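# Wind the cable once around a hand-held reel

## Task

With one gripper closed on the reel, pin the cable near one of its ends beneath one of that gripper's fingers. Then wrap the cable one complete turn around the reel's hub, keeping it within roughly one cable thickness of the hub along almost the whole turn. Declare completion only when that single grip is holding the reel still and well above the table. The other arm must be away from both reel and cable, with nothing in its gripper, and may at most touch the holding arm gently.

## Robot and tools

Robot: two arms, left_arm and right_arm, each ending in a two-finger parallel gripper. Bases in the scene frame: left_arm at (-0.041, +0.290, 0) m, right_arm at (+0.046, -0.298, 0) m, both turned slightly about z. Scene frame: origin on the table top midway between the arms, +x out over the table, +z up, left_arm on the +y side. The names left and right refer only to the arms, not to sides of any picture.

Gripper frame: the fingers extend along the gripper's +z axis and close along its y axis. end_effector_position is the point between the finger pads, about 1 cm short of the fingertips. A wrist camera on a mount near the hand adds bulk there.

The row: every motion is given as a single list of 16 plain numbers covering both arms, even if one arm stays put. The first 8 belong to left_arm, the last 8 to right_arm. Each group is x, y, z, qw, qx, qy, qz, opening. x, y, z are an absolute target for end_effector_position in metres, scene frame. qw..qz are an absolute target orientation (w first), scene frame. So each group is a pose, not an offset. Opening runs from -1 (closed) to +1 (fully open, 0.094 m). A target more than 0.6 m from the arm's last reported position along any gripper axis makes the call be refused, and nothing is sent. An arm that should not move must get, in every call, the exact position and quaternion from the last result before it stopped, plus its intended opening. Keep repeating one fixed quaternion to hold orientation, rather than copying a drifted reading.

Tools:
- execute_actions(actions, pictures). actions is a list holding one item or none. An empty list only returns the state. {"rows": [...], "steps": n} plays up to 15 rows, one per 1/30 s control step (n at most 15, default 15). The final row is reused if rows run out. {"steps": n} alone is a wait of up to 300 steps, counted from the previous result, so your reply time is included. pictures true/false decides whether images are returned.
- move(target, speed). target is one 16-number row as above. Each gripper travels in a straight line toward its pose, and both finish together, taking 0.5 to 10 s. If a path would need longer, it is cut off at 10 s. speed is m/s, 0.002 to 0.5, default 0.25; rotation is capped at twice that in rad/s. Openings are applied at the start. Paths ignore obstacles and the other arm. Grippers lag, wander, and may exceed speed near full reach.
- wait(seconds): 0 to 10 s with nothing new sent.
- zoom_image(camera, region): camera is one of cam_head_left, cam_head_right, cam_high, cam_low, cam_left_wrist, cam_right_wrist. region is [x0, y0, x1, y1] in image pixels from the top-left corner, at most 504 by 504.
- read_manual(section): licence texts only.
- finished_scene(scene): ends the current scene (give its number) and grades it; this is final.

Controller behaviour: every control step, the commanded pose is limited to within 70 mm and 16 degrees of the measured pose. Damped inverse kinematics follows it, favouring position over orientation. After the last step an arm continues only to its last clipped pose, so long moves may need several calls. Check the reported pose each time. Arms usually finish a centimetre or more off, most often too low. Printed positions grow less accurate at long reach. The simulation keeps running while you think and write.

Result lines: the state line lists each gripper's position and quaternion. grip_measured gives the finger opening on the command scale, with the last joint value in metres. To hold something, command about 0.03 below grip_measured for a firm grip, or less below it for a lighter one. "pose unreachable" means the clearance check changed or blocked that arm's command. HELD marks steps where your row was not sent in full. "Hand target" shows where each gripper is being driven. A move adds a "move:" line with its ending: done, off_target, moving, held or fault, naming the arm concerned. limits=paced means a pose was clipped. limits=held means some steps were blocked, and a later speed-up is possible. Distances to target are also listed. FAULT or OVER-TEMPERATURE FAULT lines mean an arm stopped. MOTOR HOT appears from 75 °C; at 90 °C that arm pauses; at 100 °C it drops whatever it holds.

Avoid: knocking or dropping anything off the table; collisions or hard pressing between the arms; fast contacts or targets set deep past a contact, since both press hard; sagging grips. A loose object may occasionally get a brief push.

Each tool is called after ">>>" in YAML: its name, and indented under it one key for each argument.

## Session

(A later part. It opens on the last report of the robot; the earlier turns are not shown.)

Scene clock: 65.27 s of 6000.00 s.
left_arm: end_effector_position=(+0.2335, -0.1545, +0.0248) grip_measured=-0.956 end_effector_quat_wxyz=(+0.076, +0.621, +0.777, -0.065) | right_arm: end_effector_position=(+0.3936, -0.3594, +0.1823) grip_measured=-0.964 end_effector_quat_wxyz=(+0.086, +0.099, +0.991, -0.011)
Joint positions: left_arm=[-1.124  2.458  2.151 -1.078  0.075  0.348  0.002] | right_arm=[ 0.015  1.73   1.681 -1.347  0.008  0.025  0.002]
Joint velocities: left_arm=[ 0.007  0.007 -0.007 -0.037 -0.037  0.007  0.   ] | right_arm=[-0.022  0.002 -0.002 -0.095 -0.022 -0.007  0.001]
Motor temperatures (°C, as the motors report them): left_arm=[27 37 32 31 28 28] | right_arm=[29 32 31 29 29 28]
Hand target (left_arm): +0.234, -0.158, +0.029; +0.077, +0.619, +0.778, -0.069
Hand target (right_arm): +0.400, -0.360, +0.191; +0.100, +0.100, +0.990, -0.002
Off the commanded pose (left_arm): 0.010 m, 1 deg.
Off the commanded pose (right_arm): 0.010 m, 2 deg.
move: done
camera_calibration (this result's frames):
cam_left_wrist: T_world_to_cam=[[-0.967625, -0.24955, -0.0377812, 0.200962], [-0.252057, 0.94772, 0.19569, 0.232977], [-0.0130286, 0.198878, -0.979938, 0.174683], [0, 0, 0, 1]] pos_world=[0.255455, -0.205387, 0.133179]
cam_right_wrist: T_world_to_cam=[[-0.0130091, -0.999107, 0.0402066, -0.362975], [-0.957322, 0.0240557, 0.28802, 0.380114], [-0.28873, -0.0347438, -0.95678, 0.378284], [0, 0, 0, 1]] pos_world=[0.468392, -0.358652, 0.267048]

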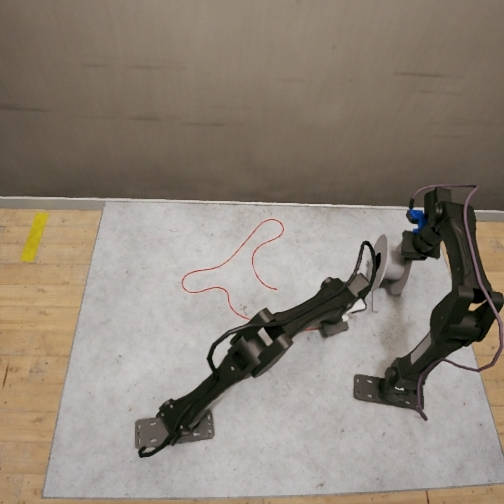

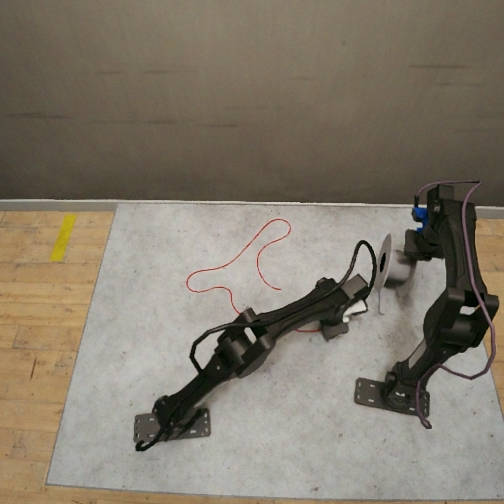

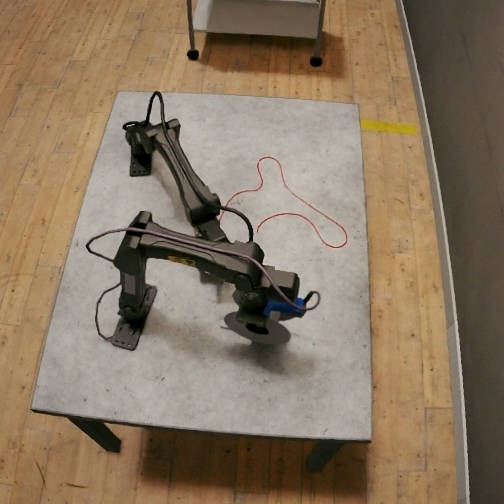

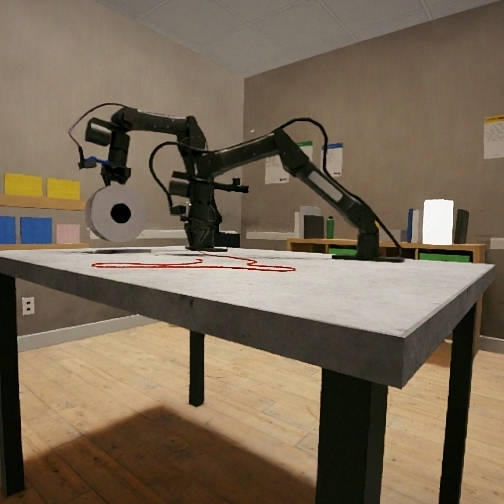

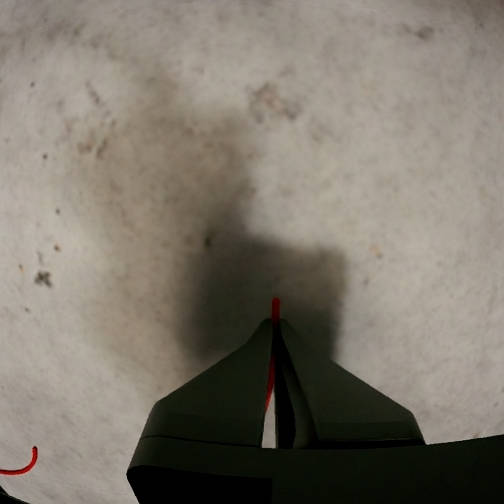

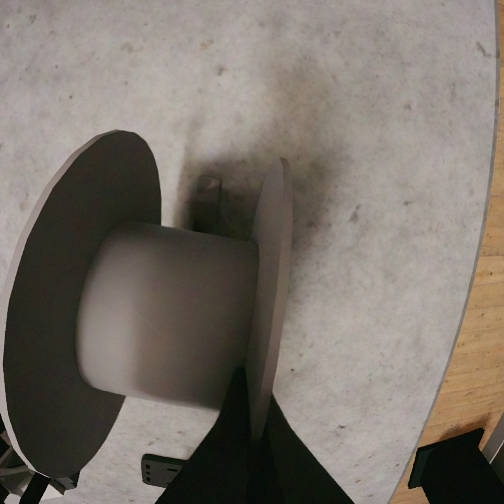

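>>> move:
  target: [0.24,-0.16,0.03,0.08,0.62,0.78,-0.07,-0.3,0.4,-0.36,0.19,0.1,0.1,0.99,0,-1]

>>> move:
  target: [0.23,-0.12,0.09,0.08,0.62,0.78,-0.07,-0.3,0.4,-0.36,0.2,0.1,0.1,0.99,0,-1]

>>> move:
  target: [0.2,0.33,0.15,0.1,0,0.99,0,-0.3,0.31,-0.02,0.21,0.06,-0.5,0.865,0.03,-1]
  speed: 0.2

Scene clock: 69.63 s of 6000.00 s.
left_arm: end_effector_position=(+0.2360, -0.1583, +0.0260) grip_measured=-0.303 end_effector_quat_wxyz=(+0.078, +0.621, +0.777, -0.066) | right_arm: end_effector_position=(+0.3935, -0.3590, +0.1823) grip_measured=-0.964 end_effector_quat_wxyz=(+0.086, +0.099, +0.991, -0.009)
Joint positions: left_arm=[-1.124  2.477  2.188 -1.092  0.075  0.347  0.033] | right_arm=[ 0.015  1.73   1.681 -1.347  0.006  0.024  0.002]
Joint velocities: left_arm=[-0.007 -0.002  0.002 -0.037  0.037 -0.081 -0.   ] | right_arm=[-0.012 -0.027  0.007 -0.051  0.081 -0.095  0.   ]
Motor temperatures (°C, as the motors report them): left_arm=[27 37 32 31 28 28] | right_arm=[29 32 31 29 29 28]
Hand target (left_arm): +0.240, -0.160, +0.030; +0.080, +0.619, +0.778, -0.070
Hand target (right_arm): +0.400, -0.360, +0.190; +0.100, +0.100, +0.990, -0.001
Off the commanded pose (left_arm): 0.006 m, 1 deg.
Off the commanded pose (right_arm): 0.010 m, 2 deg.
move: done
camera_calibration (this result's frames):
cam_left_wrist: T_world_to_cam=[[-0.967249, -0.250796, -0.0391264, 0.202209], [-0.253599, 0.948249, 0.191081, 0.23757], [-0.0108208, 0.194745, -0.980794, 0.175478], [0, 0, 0, 1]] pos_world=[0.257733, -0.208735, 0.134625]
cam_right_wrist: T_world_to_cam=[[-0.0122378, -0.999203, 0.0379868, -0.362491], [-0.95734, 0.0226767, 0.288073, 0.379592], [-0.288704, -0.0328409, -0.956855, 0.378961], [0, 0, 0, 1]] pos_world=[0.46837, -0.358365, 0.26703]

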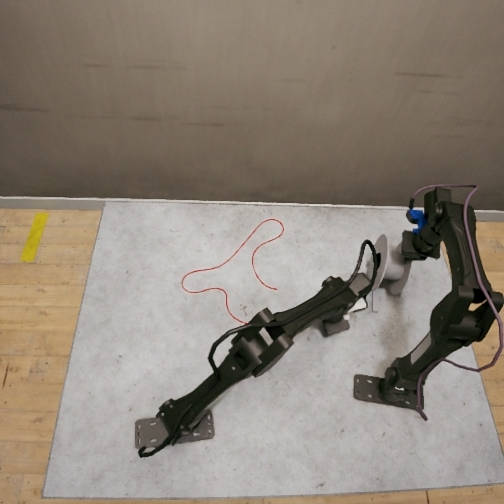

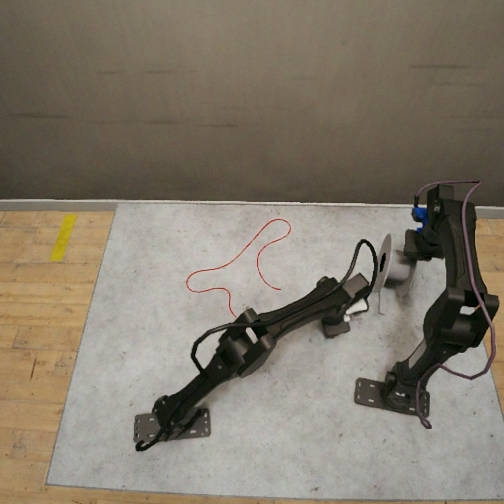

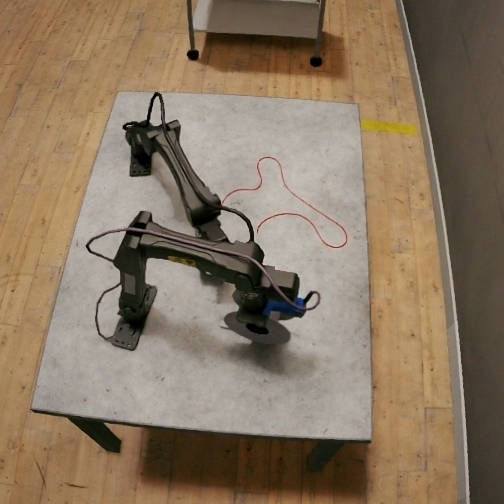

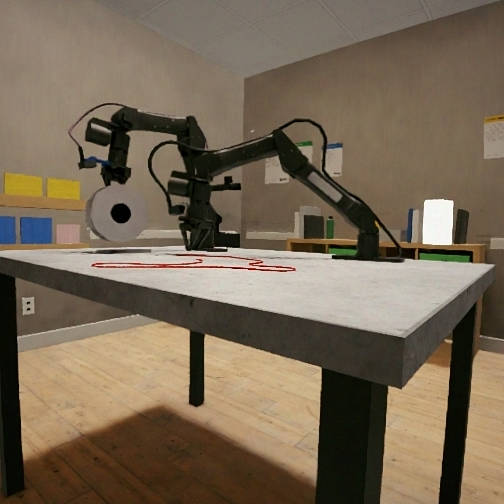

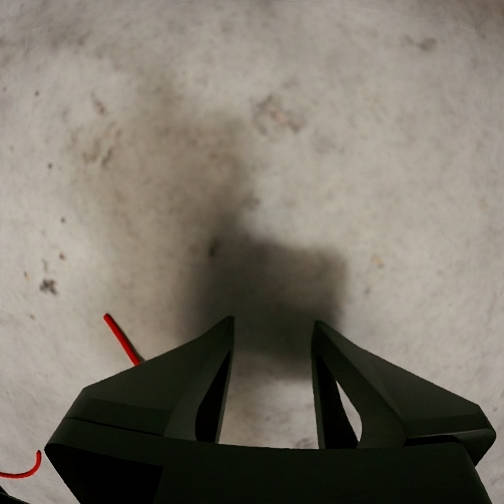

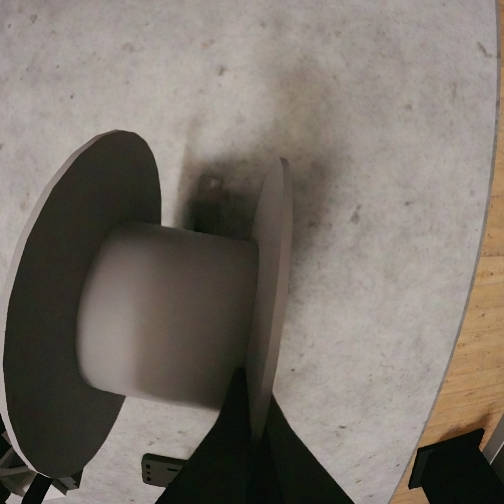

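Scene clock: 70.57 s of 6000.00 s.
left_arm: end_effector_position=(+0.2346, -0.1270, +0.0932) grip_measured=-0.303 end_effector_quat_wxyz=(+0.094, +0.618, +0.778, -0.070) | right_arm: end_effector_position=(+0.3943, -0.3590, +0.1934) grip_measured=-0.964 end_effector_quat_wxyz=(+0.089, +0.098, +0.991, -0.010)
Joint positions: left_arm=[-1.091  2.289  2.12  -1.181  0.08   0.373  0.033] | right_arm=[ 0.015  1.737  1.732 -1.386  0.006  0.024  0.002]
Joint velocities: left_arm=[-0.007 -0.012 -0.007  0.022 -0.11   0.037  0.   ] | right_arm=[ 0.012  0.007 -0.007  0.007 -0.037 -0.037  0.001]
Motor temperatures (°C, as the motors report them): left_arm=[27 37 32 31 28 28] | right_arm=[29 32 31 29 29 28]
Hand target (left_arm): +0.231, -0.120, +0.090; +0.080, +0.619, +0.778, -0.070
Hand target (right_arm): +0.400, -0.360, +0.200; +0.101, +0.100, +0.990, -0.001
Off the commanded pose (left_arm): 0.009 m, 2 deg.
Off the commanded pose (right_arm): 0.009 m, 2 deg.
move: done
camera_calibration (this result's frames):
cam_left_wrist: T_world_to_cam=[[-0.964699, -0.258575, -0.0499383, 0.210754], [-0.263294, 0.951024, 0.161958, 0.200004], [0.00561403, 0.16939, -0.985533, 0.228729], [0, 0, 0, 1]] pos_world=[0.25469, -0.174457, 0.203552]
cam_right_wrist: T_world_to_cam=[[-0.0120278, -0.99918, 0.0386616, -0.363175], [-0.959079, 0.0224662, 0.282246, 0.378886], [-0.282883, -0.0336847, -0.958563, 0.387522], [0, 0, 0, 1]] pos_world=[0.468637, -0.358336, 0.278566]

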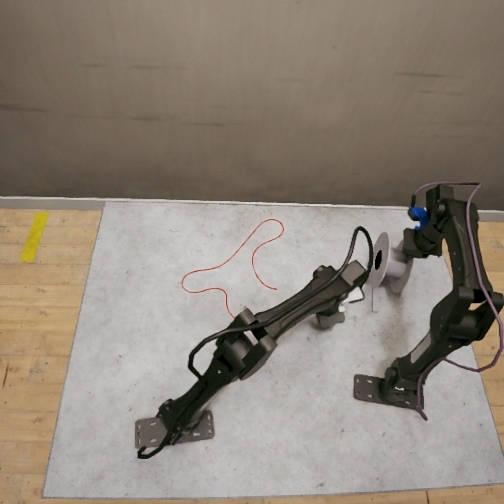

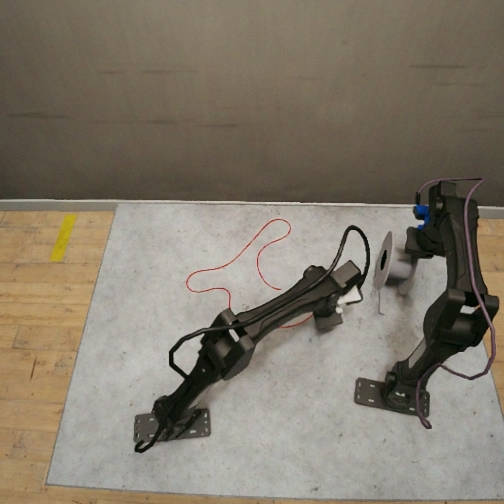

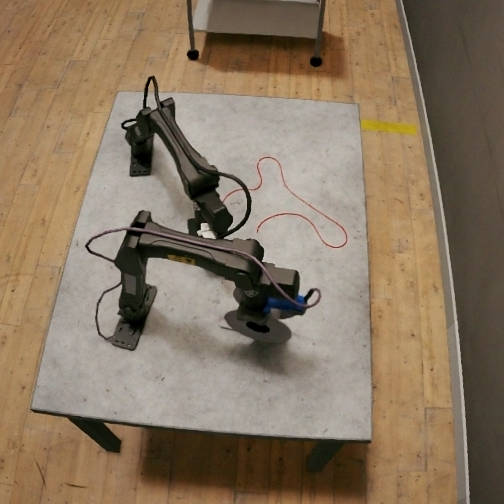

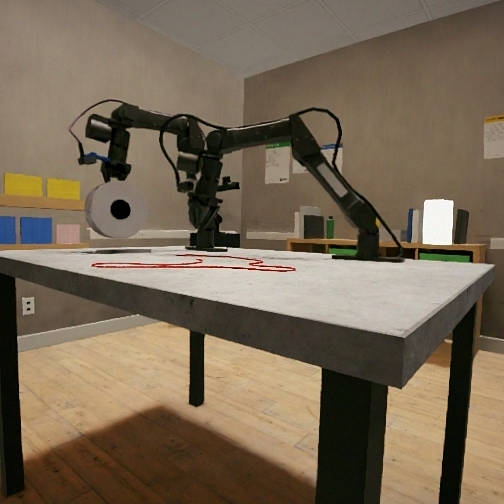

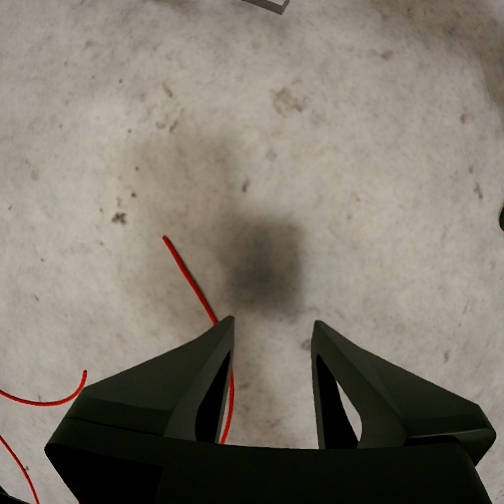

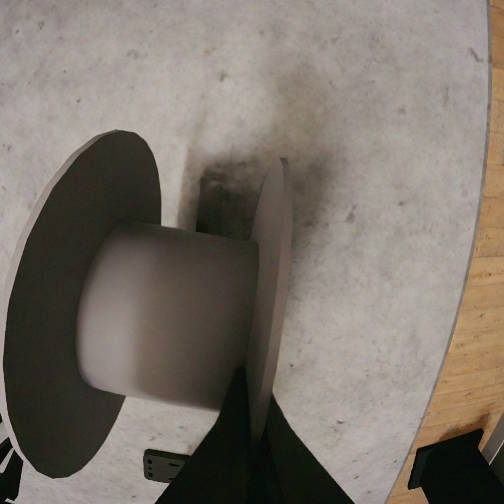

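Scene clock: 74.47 s of 6000.00 s.
left_arm: end_effector_position=(+0.2106, +0.3301, +0.1431) grip_measured=-0.303 end_effector_quat_wxyz=(+0.095, -0.000, +0.995, -0.003) | right_arm: end_effector_position=(+0.3114, -0.0240, +0.2026) grip_measured=-0.963 end_effector_quat_wxyz=(+0.060, -0.494, +0.867, +0.030)
Joint positions: left_arm=[ 0.052  1.328  1.136 -1.192  0.039  0.178  0.033] | right_arm=[ 0.977  1.92   2.012 -1.531 -0.025 -0.246  0.002]
Joint velocities: left_arm=[-0.002 -0.002 -0.007 -0.022  0.007  0.066 -0.001] | right_arm=[ 0.017 -0.012  0.002 -0.022 -0.051 -0.022 -0.   ]
Motor temperatures (°C, as the motors report them): left_arm=[27 37 32 31 28 28] | right_arm=[29 32 31 29 29 28]
Hand target (left_arm): +0.211, +0.331, +0.152; +0.106, -0.001, +0.994, -0.004
Hand target (right_arm): +0.310, -0.018, +0.210; +0.066, -0.499, +0.863, +0.042
Off the commanded pose (left_arm): 0.013 m, 1 deg.
Off the commanded pose (right_arm): 0.009 m, 1 deg.
move: off_target (left_arm)
camera_calibration (this result's frames):
cam_left_wrist: T_world_to_cam=[[0.0313104, -0.998723, -0.0396545, 0.34142], [-0.978036, -0.0387932, 0.204793, 0.222072], [-0.20607, 0.0323714, -0.978002, 0.289279], [0, 0, 0, 1]] pos_world=[0.266116, 0.340235, 0.250975]
cam_right_wrist: T_world_to_cam=[[0.939244, -0.34129, 0.0366288, -0.309827], [-0.33399, -0.884068, 0.326918, 0.0637786], [-0.0791913, -0.319289, -0.944343, 0.310962], [0, 0, 0, 1]] pos_world=[0.33693, 0.0499307, 0.284153]

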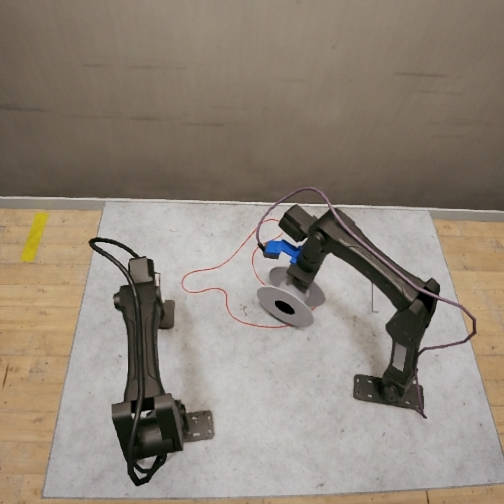

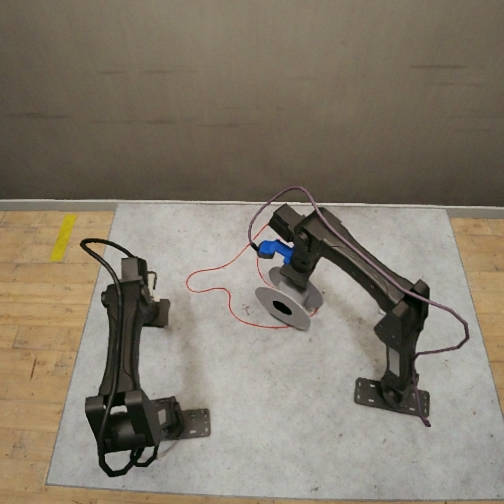

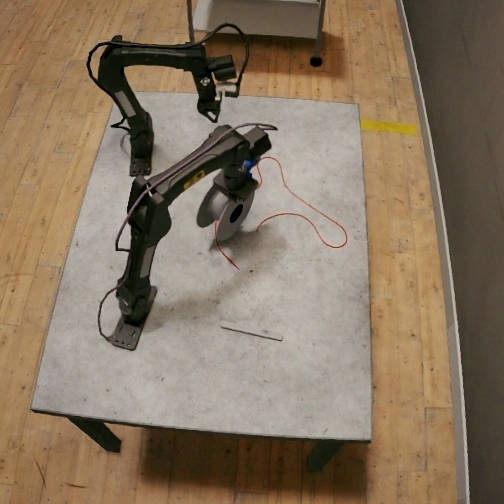

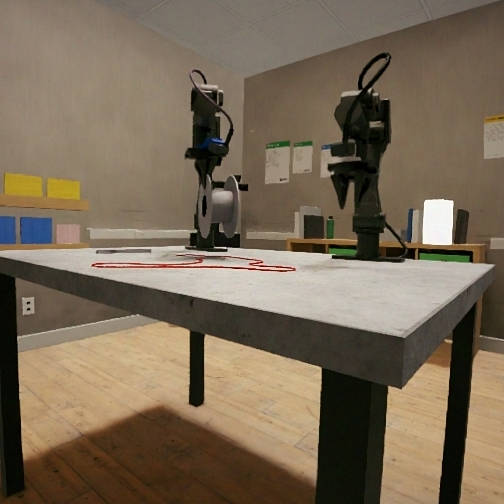

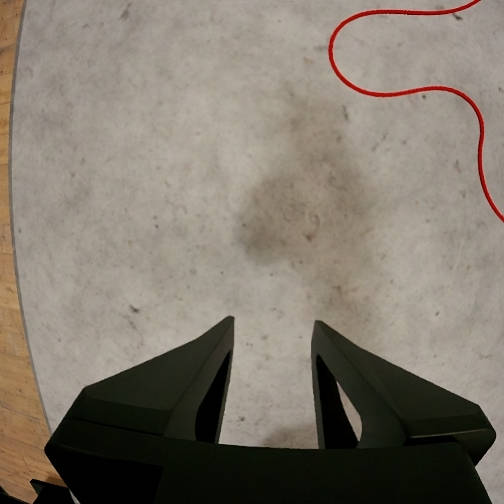

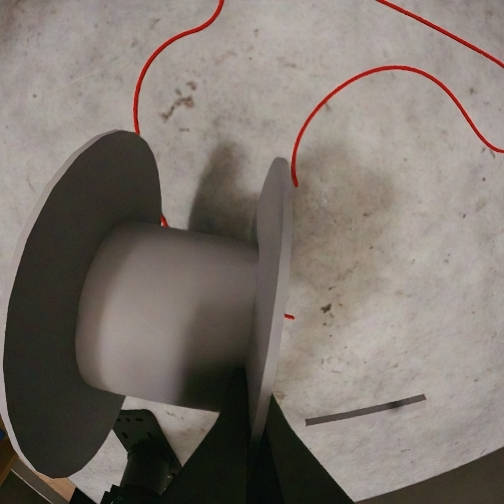

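>>> move:
  target: [0.2,0.33,0.15,0.1,0,0.99,0,-0.3,0.285,0.015,0.185,0.05,-0.68,0.73,0.04,-1]
  speed: 0.1

Scene clock: 81.03 s of 6000.00 s.
left_arm: end_effector_position=(+0.2067, +0.3293, +0.1478) grip_measured=-0.303 end_effector_quat_wxyz=(+0.100, +0.001, +0.995, -0.002) | right_arm: end_effector_position=(+0.2892, +0.0073, +0.1848) grip_measured=-0.962 end_effector_quat_wxyz=(-0.047, +0.674, -0.737, -0.028)
Joint positions: left_arm=[ 0.052  1.304  1.136 -1.206  0.04   0.18   0.033] | right_arm=[ 1.066  1.97   2.012 -1.51  -0.042 -0.601  0.002]
Joint velocities: left_arm=[ 0.002 -0.002  0.002 -0.022 -0.051 -0.066 -0.   ] | right_arm=[-0.012 -0.007 -0.007  0.007  0.037 -0.007 -0.001]
Motor temperatures (°C, as the motors report them): left_arm=[27 36 32 31 28 28] | right_arm=[29 32 31 29 29 28]
Hand target (left_arm): +0.200, +0.330, +0.150; +0.100, +0.000, +0.995, -0.000
Hand target (right_arm): +0.285, +0.015, +0.185; +0.051, -0.680, +0.730, +0.041
Off the commanded pose (left_arm): 0.007 m, 0 deg.
Off the commanded pose (right_arm): 0.009 m, 2 deg.
move: done
camera_calibration (this result's frames):
cam_left_wrist: T_world_to_cam=[[0.0292907, -0.99874, -0.0407429, 0.341448], [-0.979959, -0.0367267, 0.195784, 0.218229], [-0.197034, 0.0341918, -0.9798, 0.29093], [0, 0, 0, 1]] pos_world=[0.261177, 0.339085, 0.256239]
cam_right_wrist: T_world_to_cam=[[0.994191, 0.0969387, 0.0467635, -0.298562], [0.0742852, -0.93244, 0.353606, -0.0327939], [0.0778823, -0.348079, -0.934225, 0.255386], [0, 0, 0, 1]] pos_world=[0.279373, 0.0872583, 0.264146]

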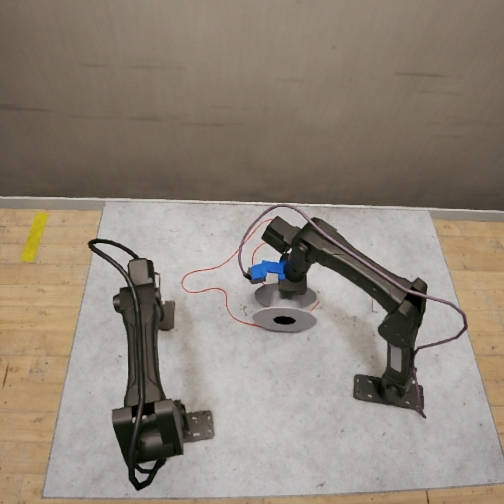

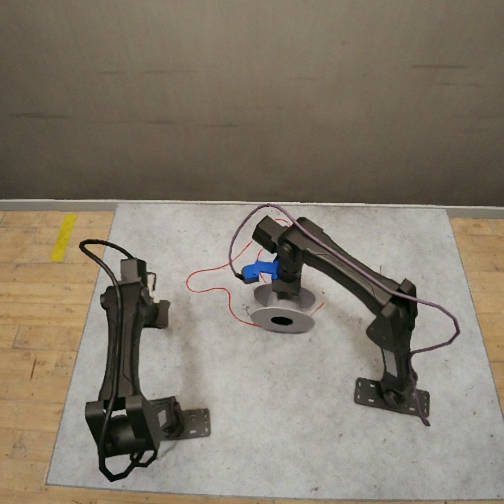

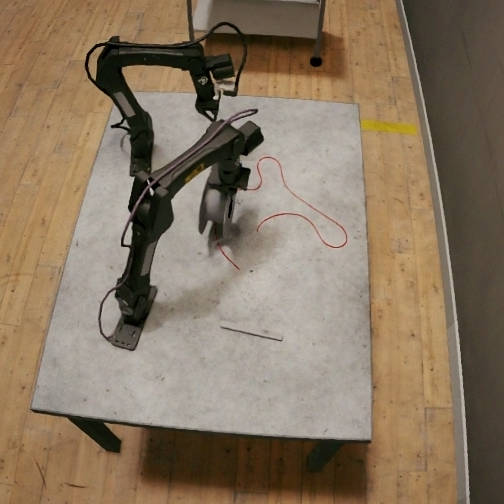

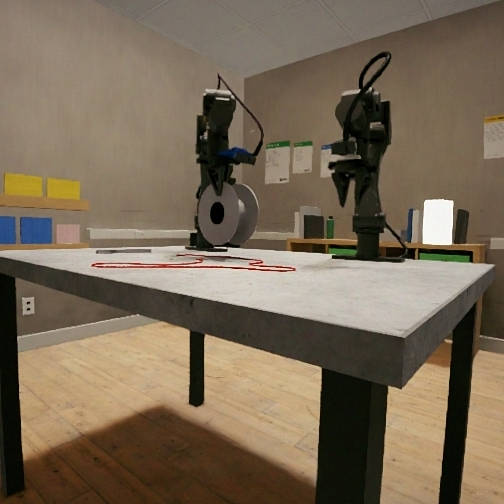

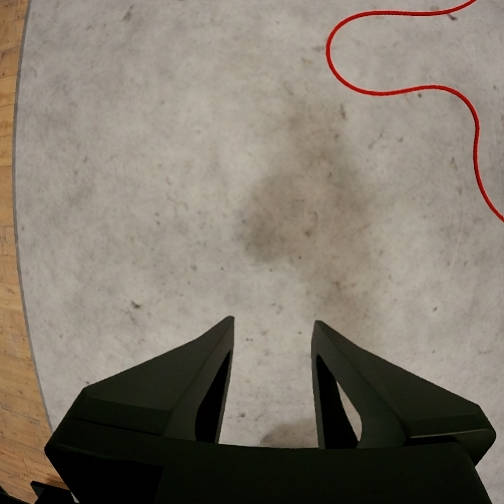

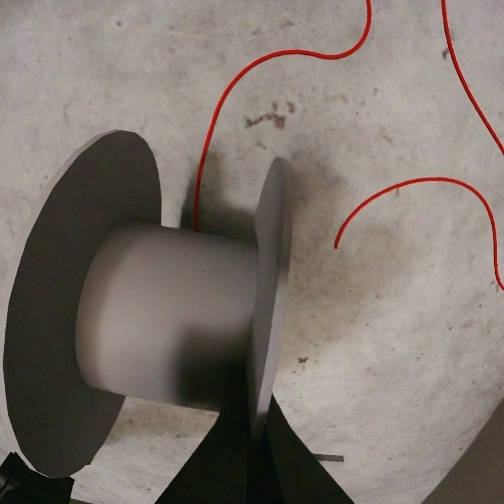

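>>> move:
  target: [0.2,0.33,0.15,0.1,0,0.99,0,-0.3,0.283,0.05,0.148,0.07,-0.68,0.73,0.06,-1]
  speed: 0.04

>>> move:
  target: [0.2,0.33,0.15,0.1,0,0.99,0,-0.3,0.283,0.05,0.148,0.07,-0.68,0.73,0.06,-0.5]

>>> move:
  target: [0.2,0.33,0.15,0.1,0,0.99,0,-0.3,0.283,0.04,0.21,0.07,-0.68,0.73,0.06,-0.5]
  speed: 0.1

>>> move:
  target: [0.2,0.33,0.15,0.1,0,0.99,0,-0.3,0.37,-0.04,0.1,0.07,-0.4,0.91,0.03,0]
  speed: 0.15

Scene clock: 89.50 s of 6000.00 s.
left_arm: end_effector_position=(+0.2067, +0.3293, +0.1478) grip_measured=-0.303 end_effector_quat_wxyz=(+0.100, +0.001, +0.995, -0.002) | right_arm: end_effector_position=(+0.2892, +0.0434, +0.1504) grip_measured=-0.962 end_effector_quat_wxyz=(-0.070, +0.678, -0.730, -0.045)
Joint positions: left_arm=[ 0.052  1.304  1.136 -1.206  0.04   0.18   0.033] | right_arm=[ 1.112  2.006  1.916 -1.326 -0.065 -0.569  0.002]
Joint velocities: left_arm=[-0.017  0.017 -0.002  0.081 -0.037 -0.037 -0.   ] | right_arm=[ 0.007  0.012  0.002 -0.051 -0.007 -0.022 -0.001]
Motor temperatures (°C, as the motors report them): left_arm=[27 35 32 31 28 28] | right_arm=[29 32 31 29 29 28]
Hand target (left_arm): +0.200, +0.330, +0.150; +0.101, -0.000, +0.995, +0.000
Hand target (right_arm): +0.283, +0.050, +0.149; -0.070, +0.679, -0.729, -0.060
Off the commanded pose (left_arm): 0.007 m, 0 deg.
Off the commanded pose (right_arm): 0.009 m, 2 deg.
After step 180, 0.67 s passed at rest.
move: done
camera_calibration (this result's frames):
cam_left_wrist: T_world_to_cam=[[0.0292907, -0.99874, -0.0407429, 0.341448], [-0.979959, -0.0367267, 0.195784, 0.218229], [-0.197034, 0.0341918, -0.9798, 0.29093], [0, 0, 0, 1]] pos_world=[0.261177, 0.339085, 0.256239]
cam_right_wrist: T_world_to_cam=[[0.991933, 0.109908, 0.0631591, -0.302784], [0.0860458, -0.949668, 0.30121, 0.0182357], [0.0930854, -0.293345, -0.951464, 0.23156], [0, 0, 0, 1]] pos_world=[0.277217, 0.118523, 0.233952]

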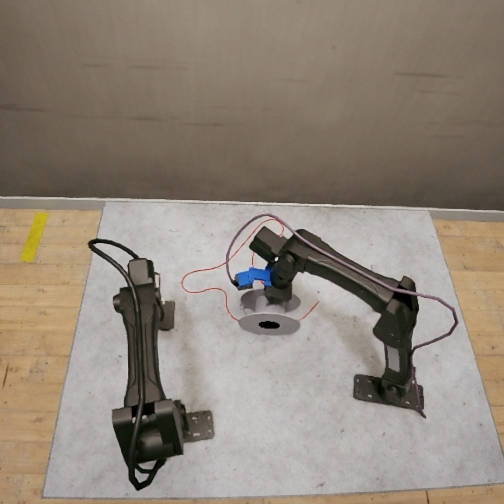

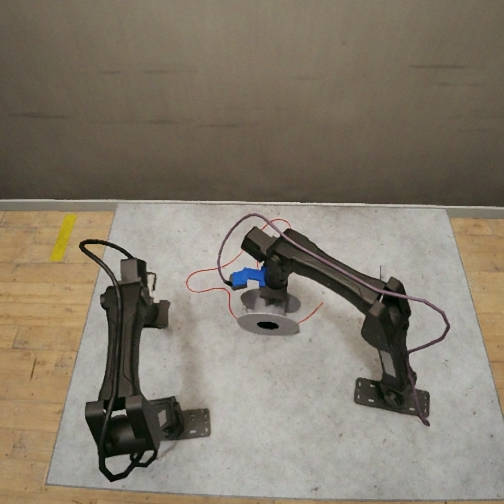

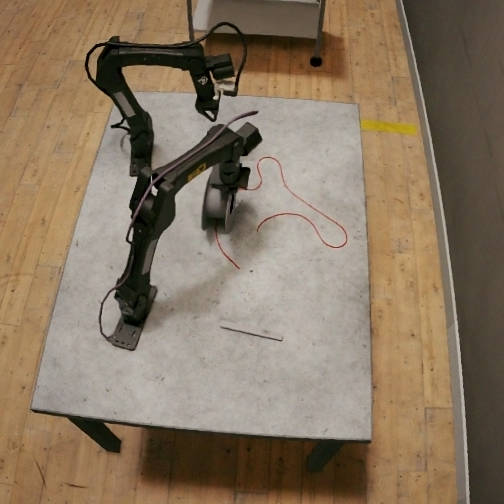

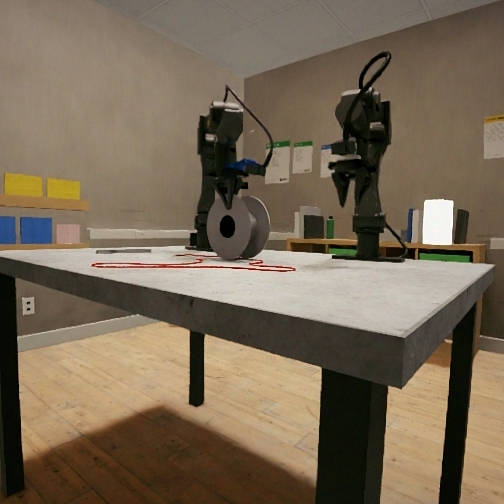

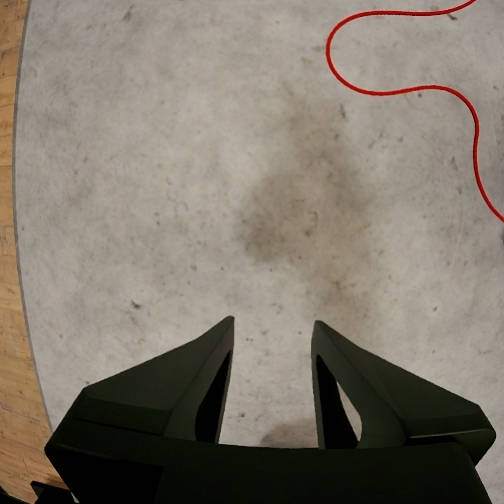

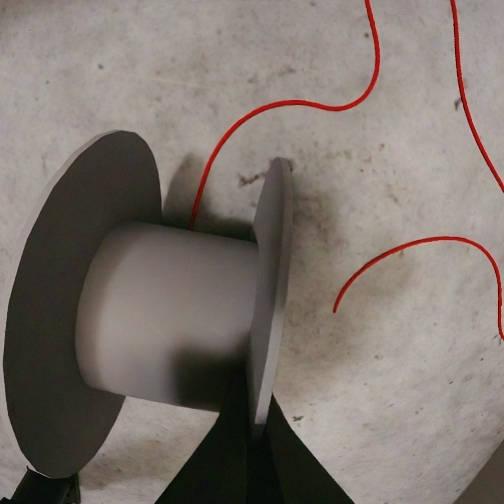

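Scene clock: 90.20 s of 6000.00 s.
left_arm: end_effector_position=(+0.2067, +0.3293, +0.1478) grip_measured=-0.303 end_effector_quat_wxyz=(+0.100, +0.001, +0.995, -0.002) | right_arm: end_effector_position=(+0.2887, +0.0453, +0.1507) grip_measured=-0.503 end_effector_quat_wxyz=(-0.072, +0.678, -0.730, -0.050)
Joint positions: left_arm=[ 0.052  1.304  1.136 -1.206  0.04   0.18   0.033] | right_arm=[ 1.112  2.006  1.916 -1.32  -0.073 -0.567  0.023]
Joint velocities: left_arm=[ 0.002 -0.007 -0.007  0.007 -0.007 -0.022  0.   ] | right_arm=[-0.017 -0.002 -0.017 -0.022 -0.037 -0.007  0.   ]
Motor temperatures (°C, as the motors report them): left_arm=[27 35 32 31 28 28] | right_arm=[29 33 31 29 29 28]
Hand target (left_arm): +0.200, +0.330, +0.150; +0.100, -0.000, +0.995, +0.000
Hand target (right_arm): +0.283, +0.050, +0.148; -0.070, +0.679, -0.729, -0.060
Off the commanded pose (left_arm): 0.007 m, 0 deg.
Off the commanded pose (right_arm): 0.008 m, 1 deg.
move: done
camera_calibration (this result's frames):
cam_left_wrist: T_world_to_cam=[[0.0292907, -0.99874, -0.0407429, 0.341448], [-0.979959, -0.0367267, 0.195784, 0.218229], [-0.197034, 0.0341918, -0.9798, 0.29093], [0, 0, 0, 1]] pos_world=[0.261177, 0.339085, 0.256239]
cam_right_wrist: T_world_to_cam=[[0.992179, 0.109141, 0.0605691, -0.302255], [0.0869436, -0.952449, 0.29203, 0.0212629], [0.0895615, -0.28448, -0.954489, 0.233529], [0, 0, 0, 1]] pos_world=[0.277128, 0.119675, 0.234999]

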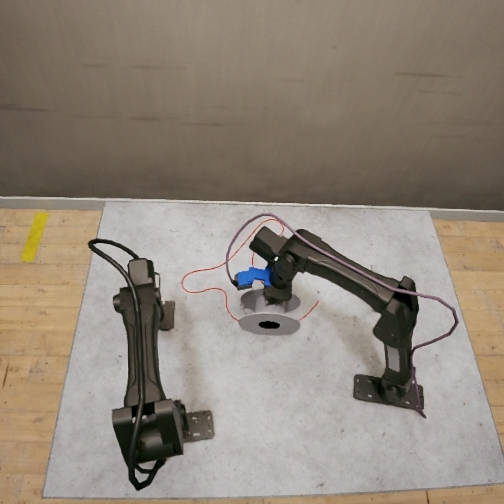

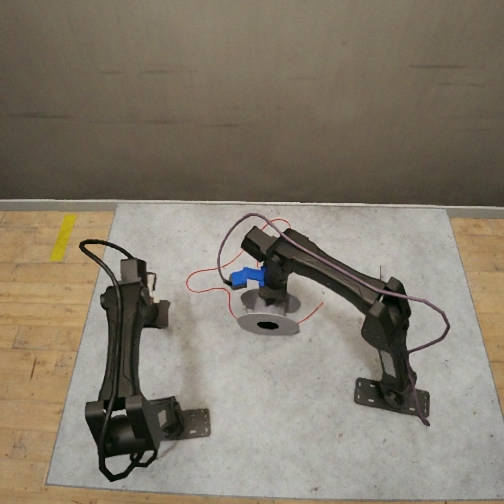

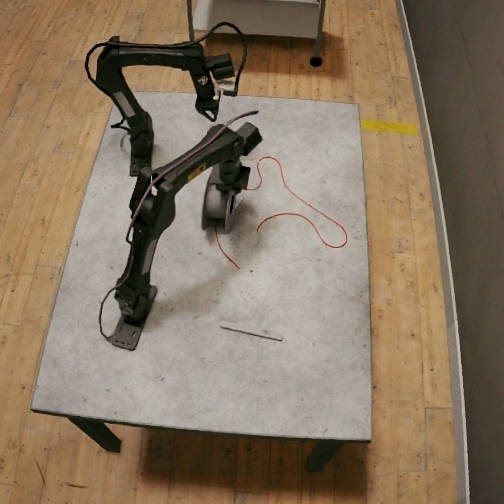

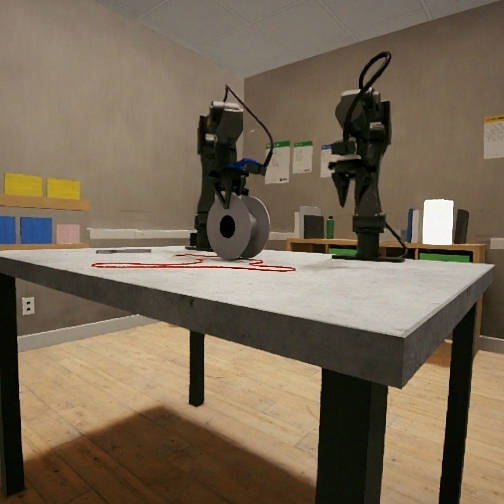

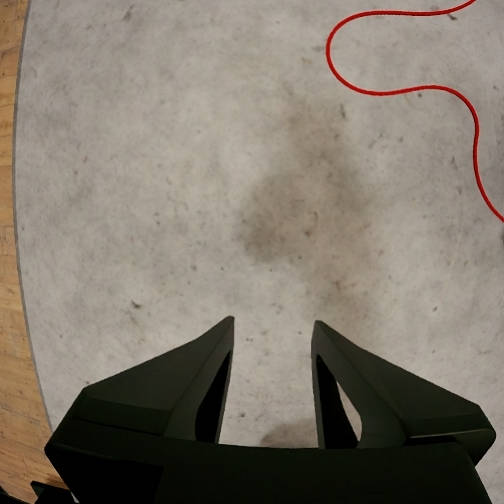

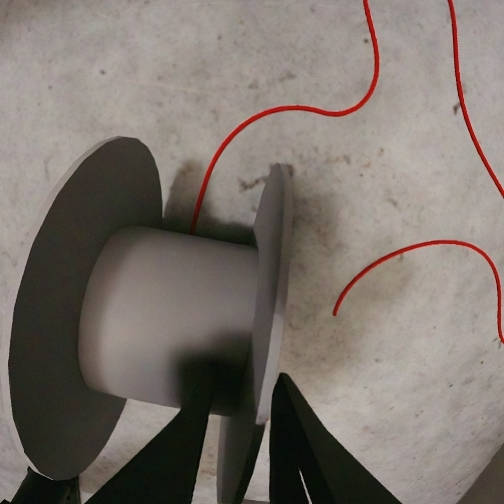

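Scene clock: 91.37 s of 6000.00 s.
left_arm: end_effector_position=(+0.2067, +0.3293, +0.1478) grip_measured=-0.303 end_effector_quat_wxyz=(+0.100, +0.001, +0.995, -0.002) | right_arm: end_effector_position=(+0.2829, +0.0385, +0.2116) grip_measured=-0.503 end_effector_quat_wxyz=(-0.084, +0.677, -0.729, -0.054)
Joint positions: left_arm=[ 0.052  1.304  1.136 -1.206  0.04   0.18   0.033] | right_arm=[ 1.112  2.014  2.173 -1.545 -0.076 -0.567  0.023]
Joint velocities: left_arm=[-0.007 -0.002 -0.012 -0.022  0.022 -0.037  0.   ] | right_arm=[-0.002 -0.002 -0.017 -0.037  0.007 -0.037 -0.   ]
Motor temperatures (°C, as the motors report them): left_arm=[27 35 32 31 28 28] | right_arm=[29 33 31 29 29 28]
Hand target (left_arm): +0.200, +0.330, +0.150; +0.100, -0.000, +0.995, +0.000
Hand target (right_arm): +0.282, +0.039, +0.210; -0.076, +0.678, -0.728, -0.061
Off the commanded pose (left_arm): 0.007 m, 0 deg.
Off the commanded pose (right_arm): 0.002 m, 2 deg.
joint sent to its limit (right arm) — the command would take joint 4 (wrist pitch) past its lower limit, so that joint was sent only as far as its limit.
move: done
camera_calibration (this result's frames):
cam_left_wrist: T_world_to_cam=[[0.0292907, -0.99874, -0.0407429, 0.341448], [-0.979959, -0.0367267, 0.195784, 0.218229], [-0.197034, 0.0341918, -0.9798, 0.29093], [0, 0, 0, 1]] pos_world=[0.261177, 0.339085, 0.256239]
cam_right_wrist: T_world_to_cam=[[0.991216, 0.108123, 0.076161, -0.302367], [0.083708, -0.958746, 0.27166, 0.00292374], [0.102392, -0.262899, -0.959375, 0.286835], [0, 0, 0, 1]] pos_world=[0.270097, 0.110904, 0.297416]

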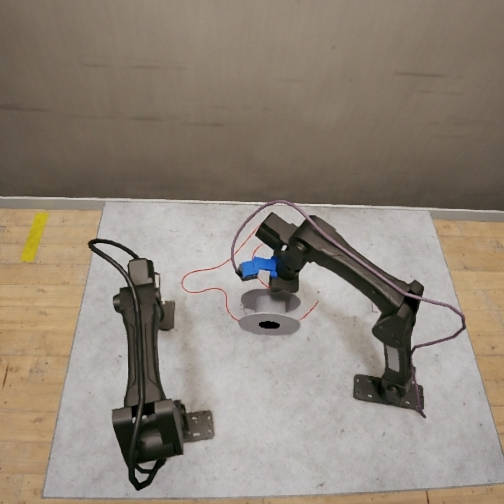

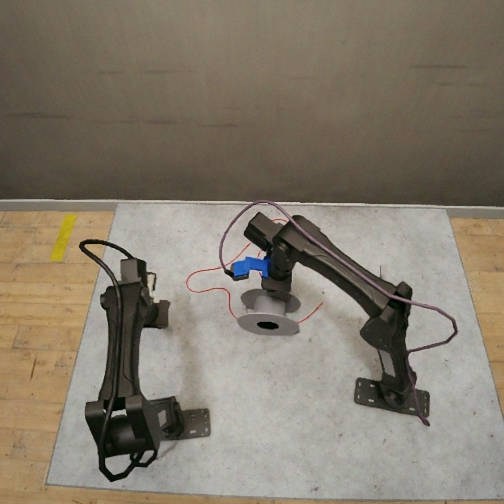

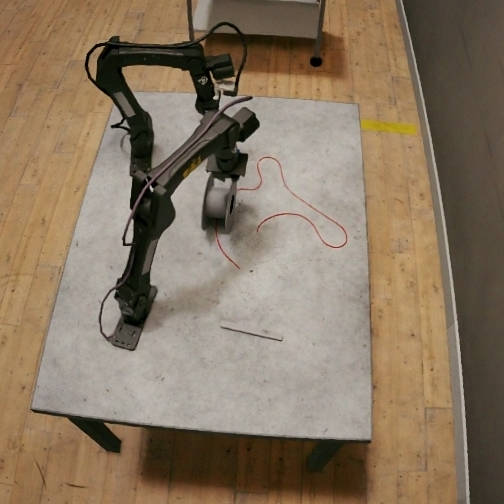

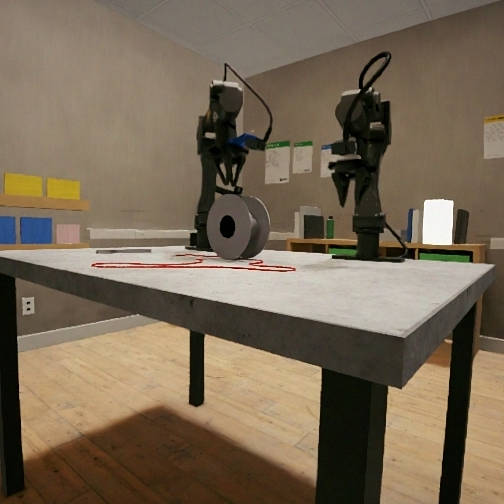

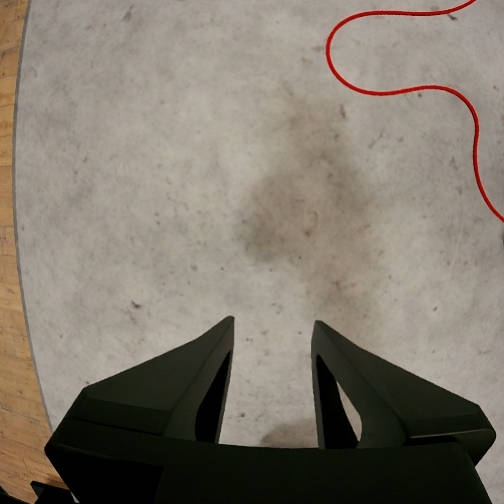

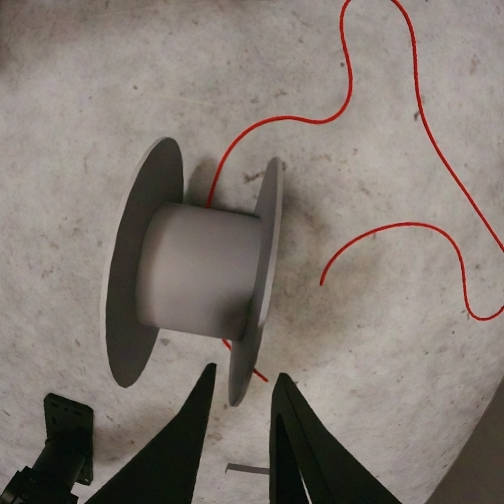

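Scene clock: 94.00 s of 6000.00 s.
left_arm: end_effector_position=(+0.2067, +0.3293, +0.1478) grip_measured=-0.303 end_effector_quat_wxyz=(+0.100, +0.001, +0.995, -0.002) | right_arm: end_effector_position=(+0.3705, -0.0349, +0.1133) grip_measured=-0.002 end_effector_quat_wxyz=(+0.082, -0.409, +0.908, +0.034)
Joint positions: left_arm=[ 0.052  1.304  1.136 -1.206  0.04   0.18   0.033] | right_arm=[ 0.858  1.967  1.71  -1.138 -0.025 -0.175  0.047]
Joint velocities: left_arm=[-0.007 -0.007 -0.002 -0.037 -0.051 -0.022 -0.001] | right_arm=[ 0.012  0.002  0.002 -0.007  0.037 -0.007 -0.001]
Motor temperatures (°C, as the motors report them): left_arm=[27 35 32 31 28 28] | right_arm=[29 33 31 29 29 28]
Hand target (left_arm): +0.200, +0.330, +0.150; +0.100, -0.000, +0.995, +0.000
Hand target (right_arm): +0.371, -0.039, +0.100; +0.070, -0.402, +0.913, +0.026
Off the commanded pose (left_arm): 0.007 m, 0 deg.
Off the commanded pose (right_arm): 0.014 m, 2 deg.
move: off_target (right_arm)
camera_calibration (this result's frames):
cam_left_wrist: T_world_to_cam=[[0.0292907, -0.99874, -0.0407429, 0.341448], [-0.979959, -0.0367267, 0.195784, 0.218229], [-0.197034, 0.0341918, -0.9798, 0.29093], [0, 0, 0, 1]] pos_world=[0.261177, 0.339085, 0.256239]
cam_right_wrist: T_world_to_cam=[[0.857253, -0.513106, 0.0428827, -0.342092], [-0.502722, -0.816074, 0.28512, 0.172753], [-0.111301, -0.265978, -0.957532, 0.243123], [0, 0, 0, 1]] pos_world=[0.407166, 0.030115, 0.198213]

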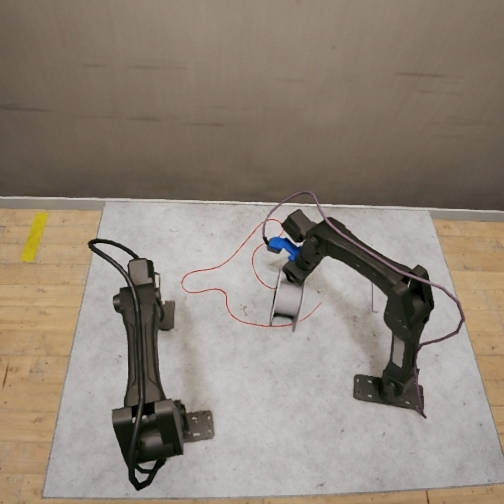

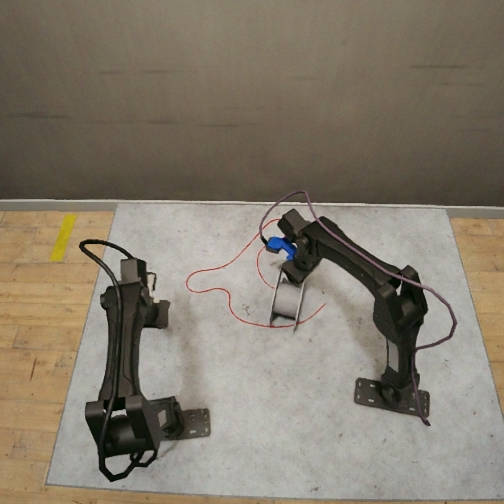

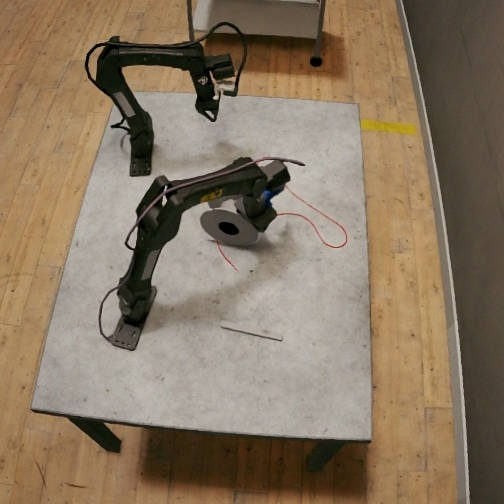

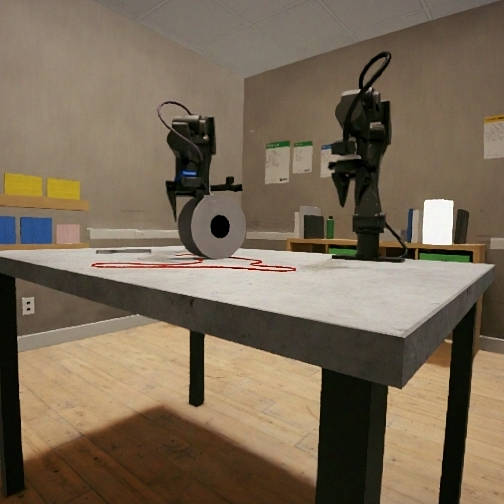

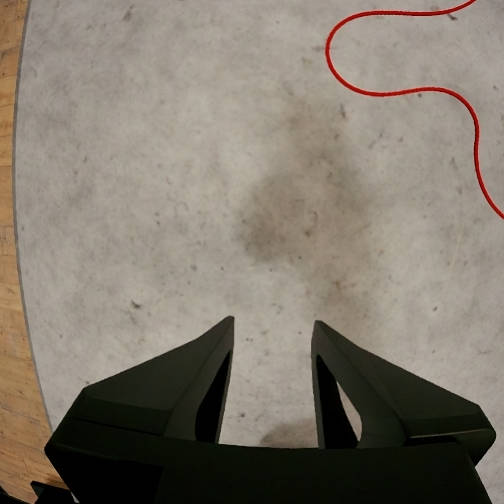

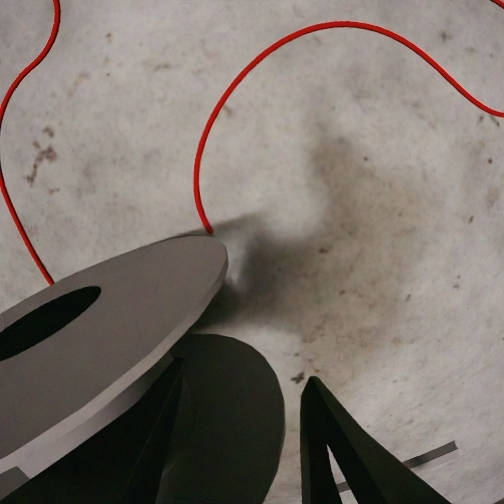

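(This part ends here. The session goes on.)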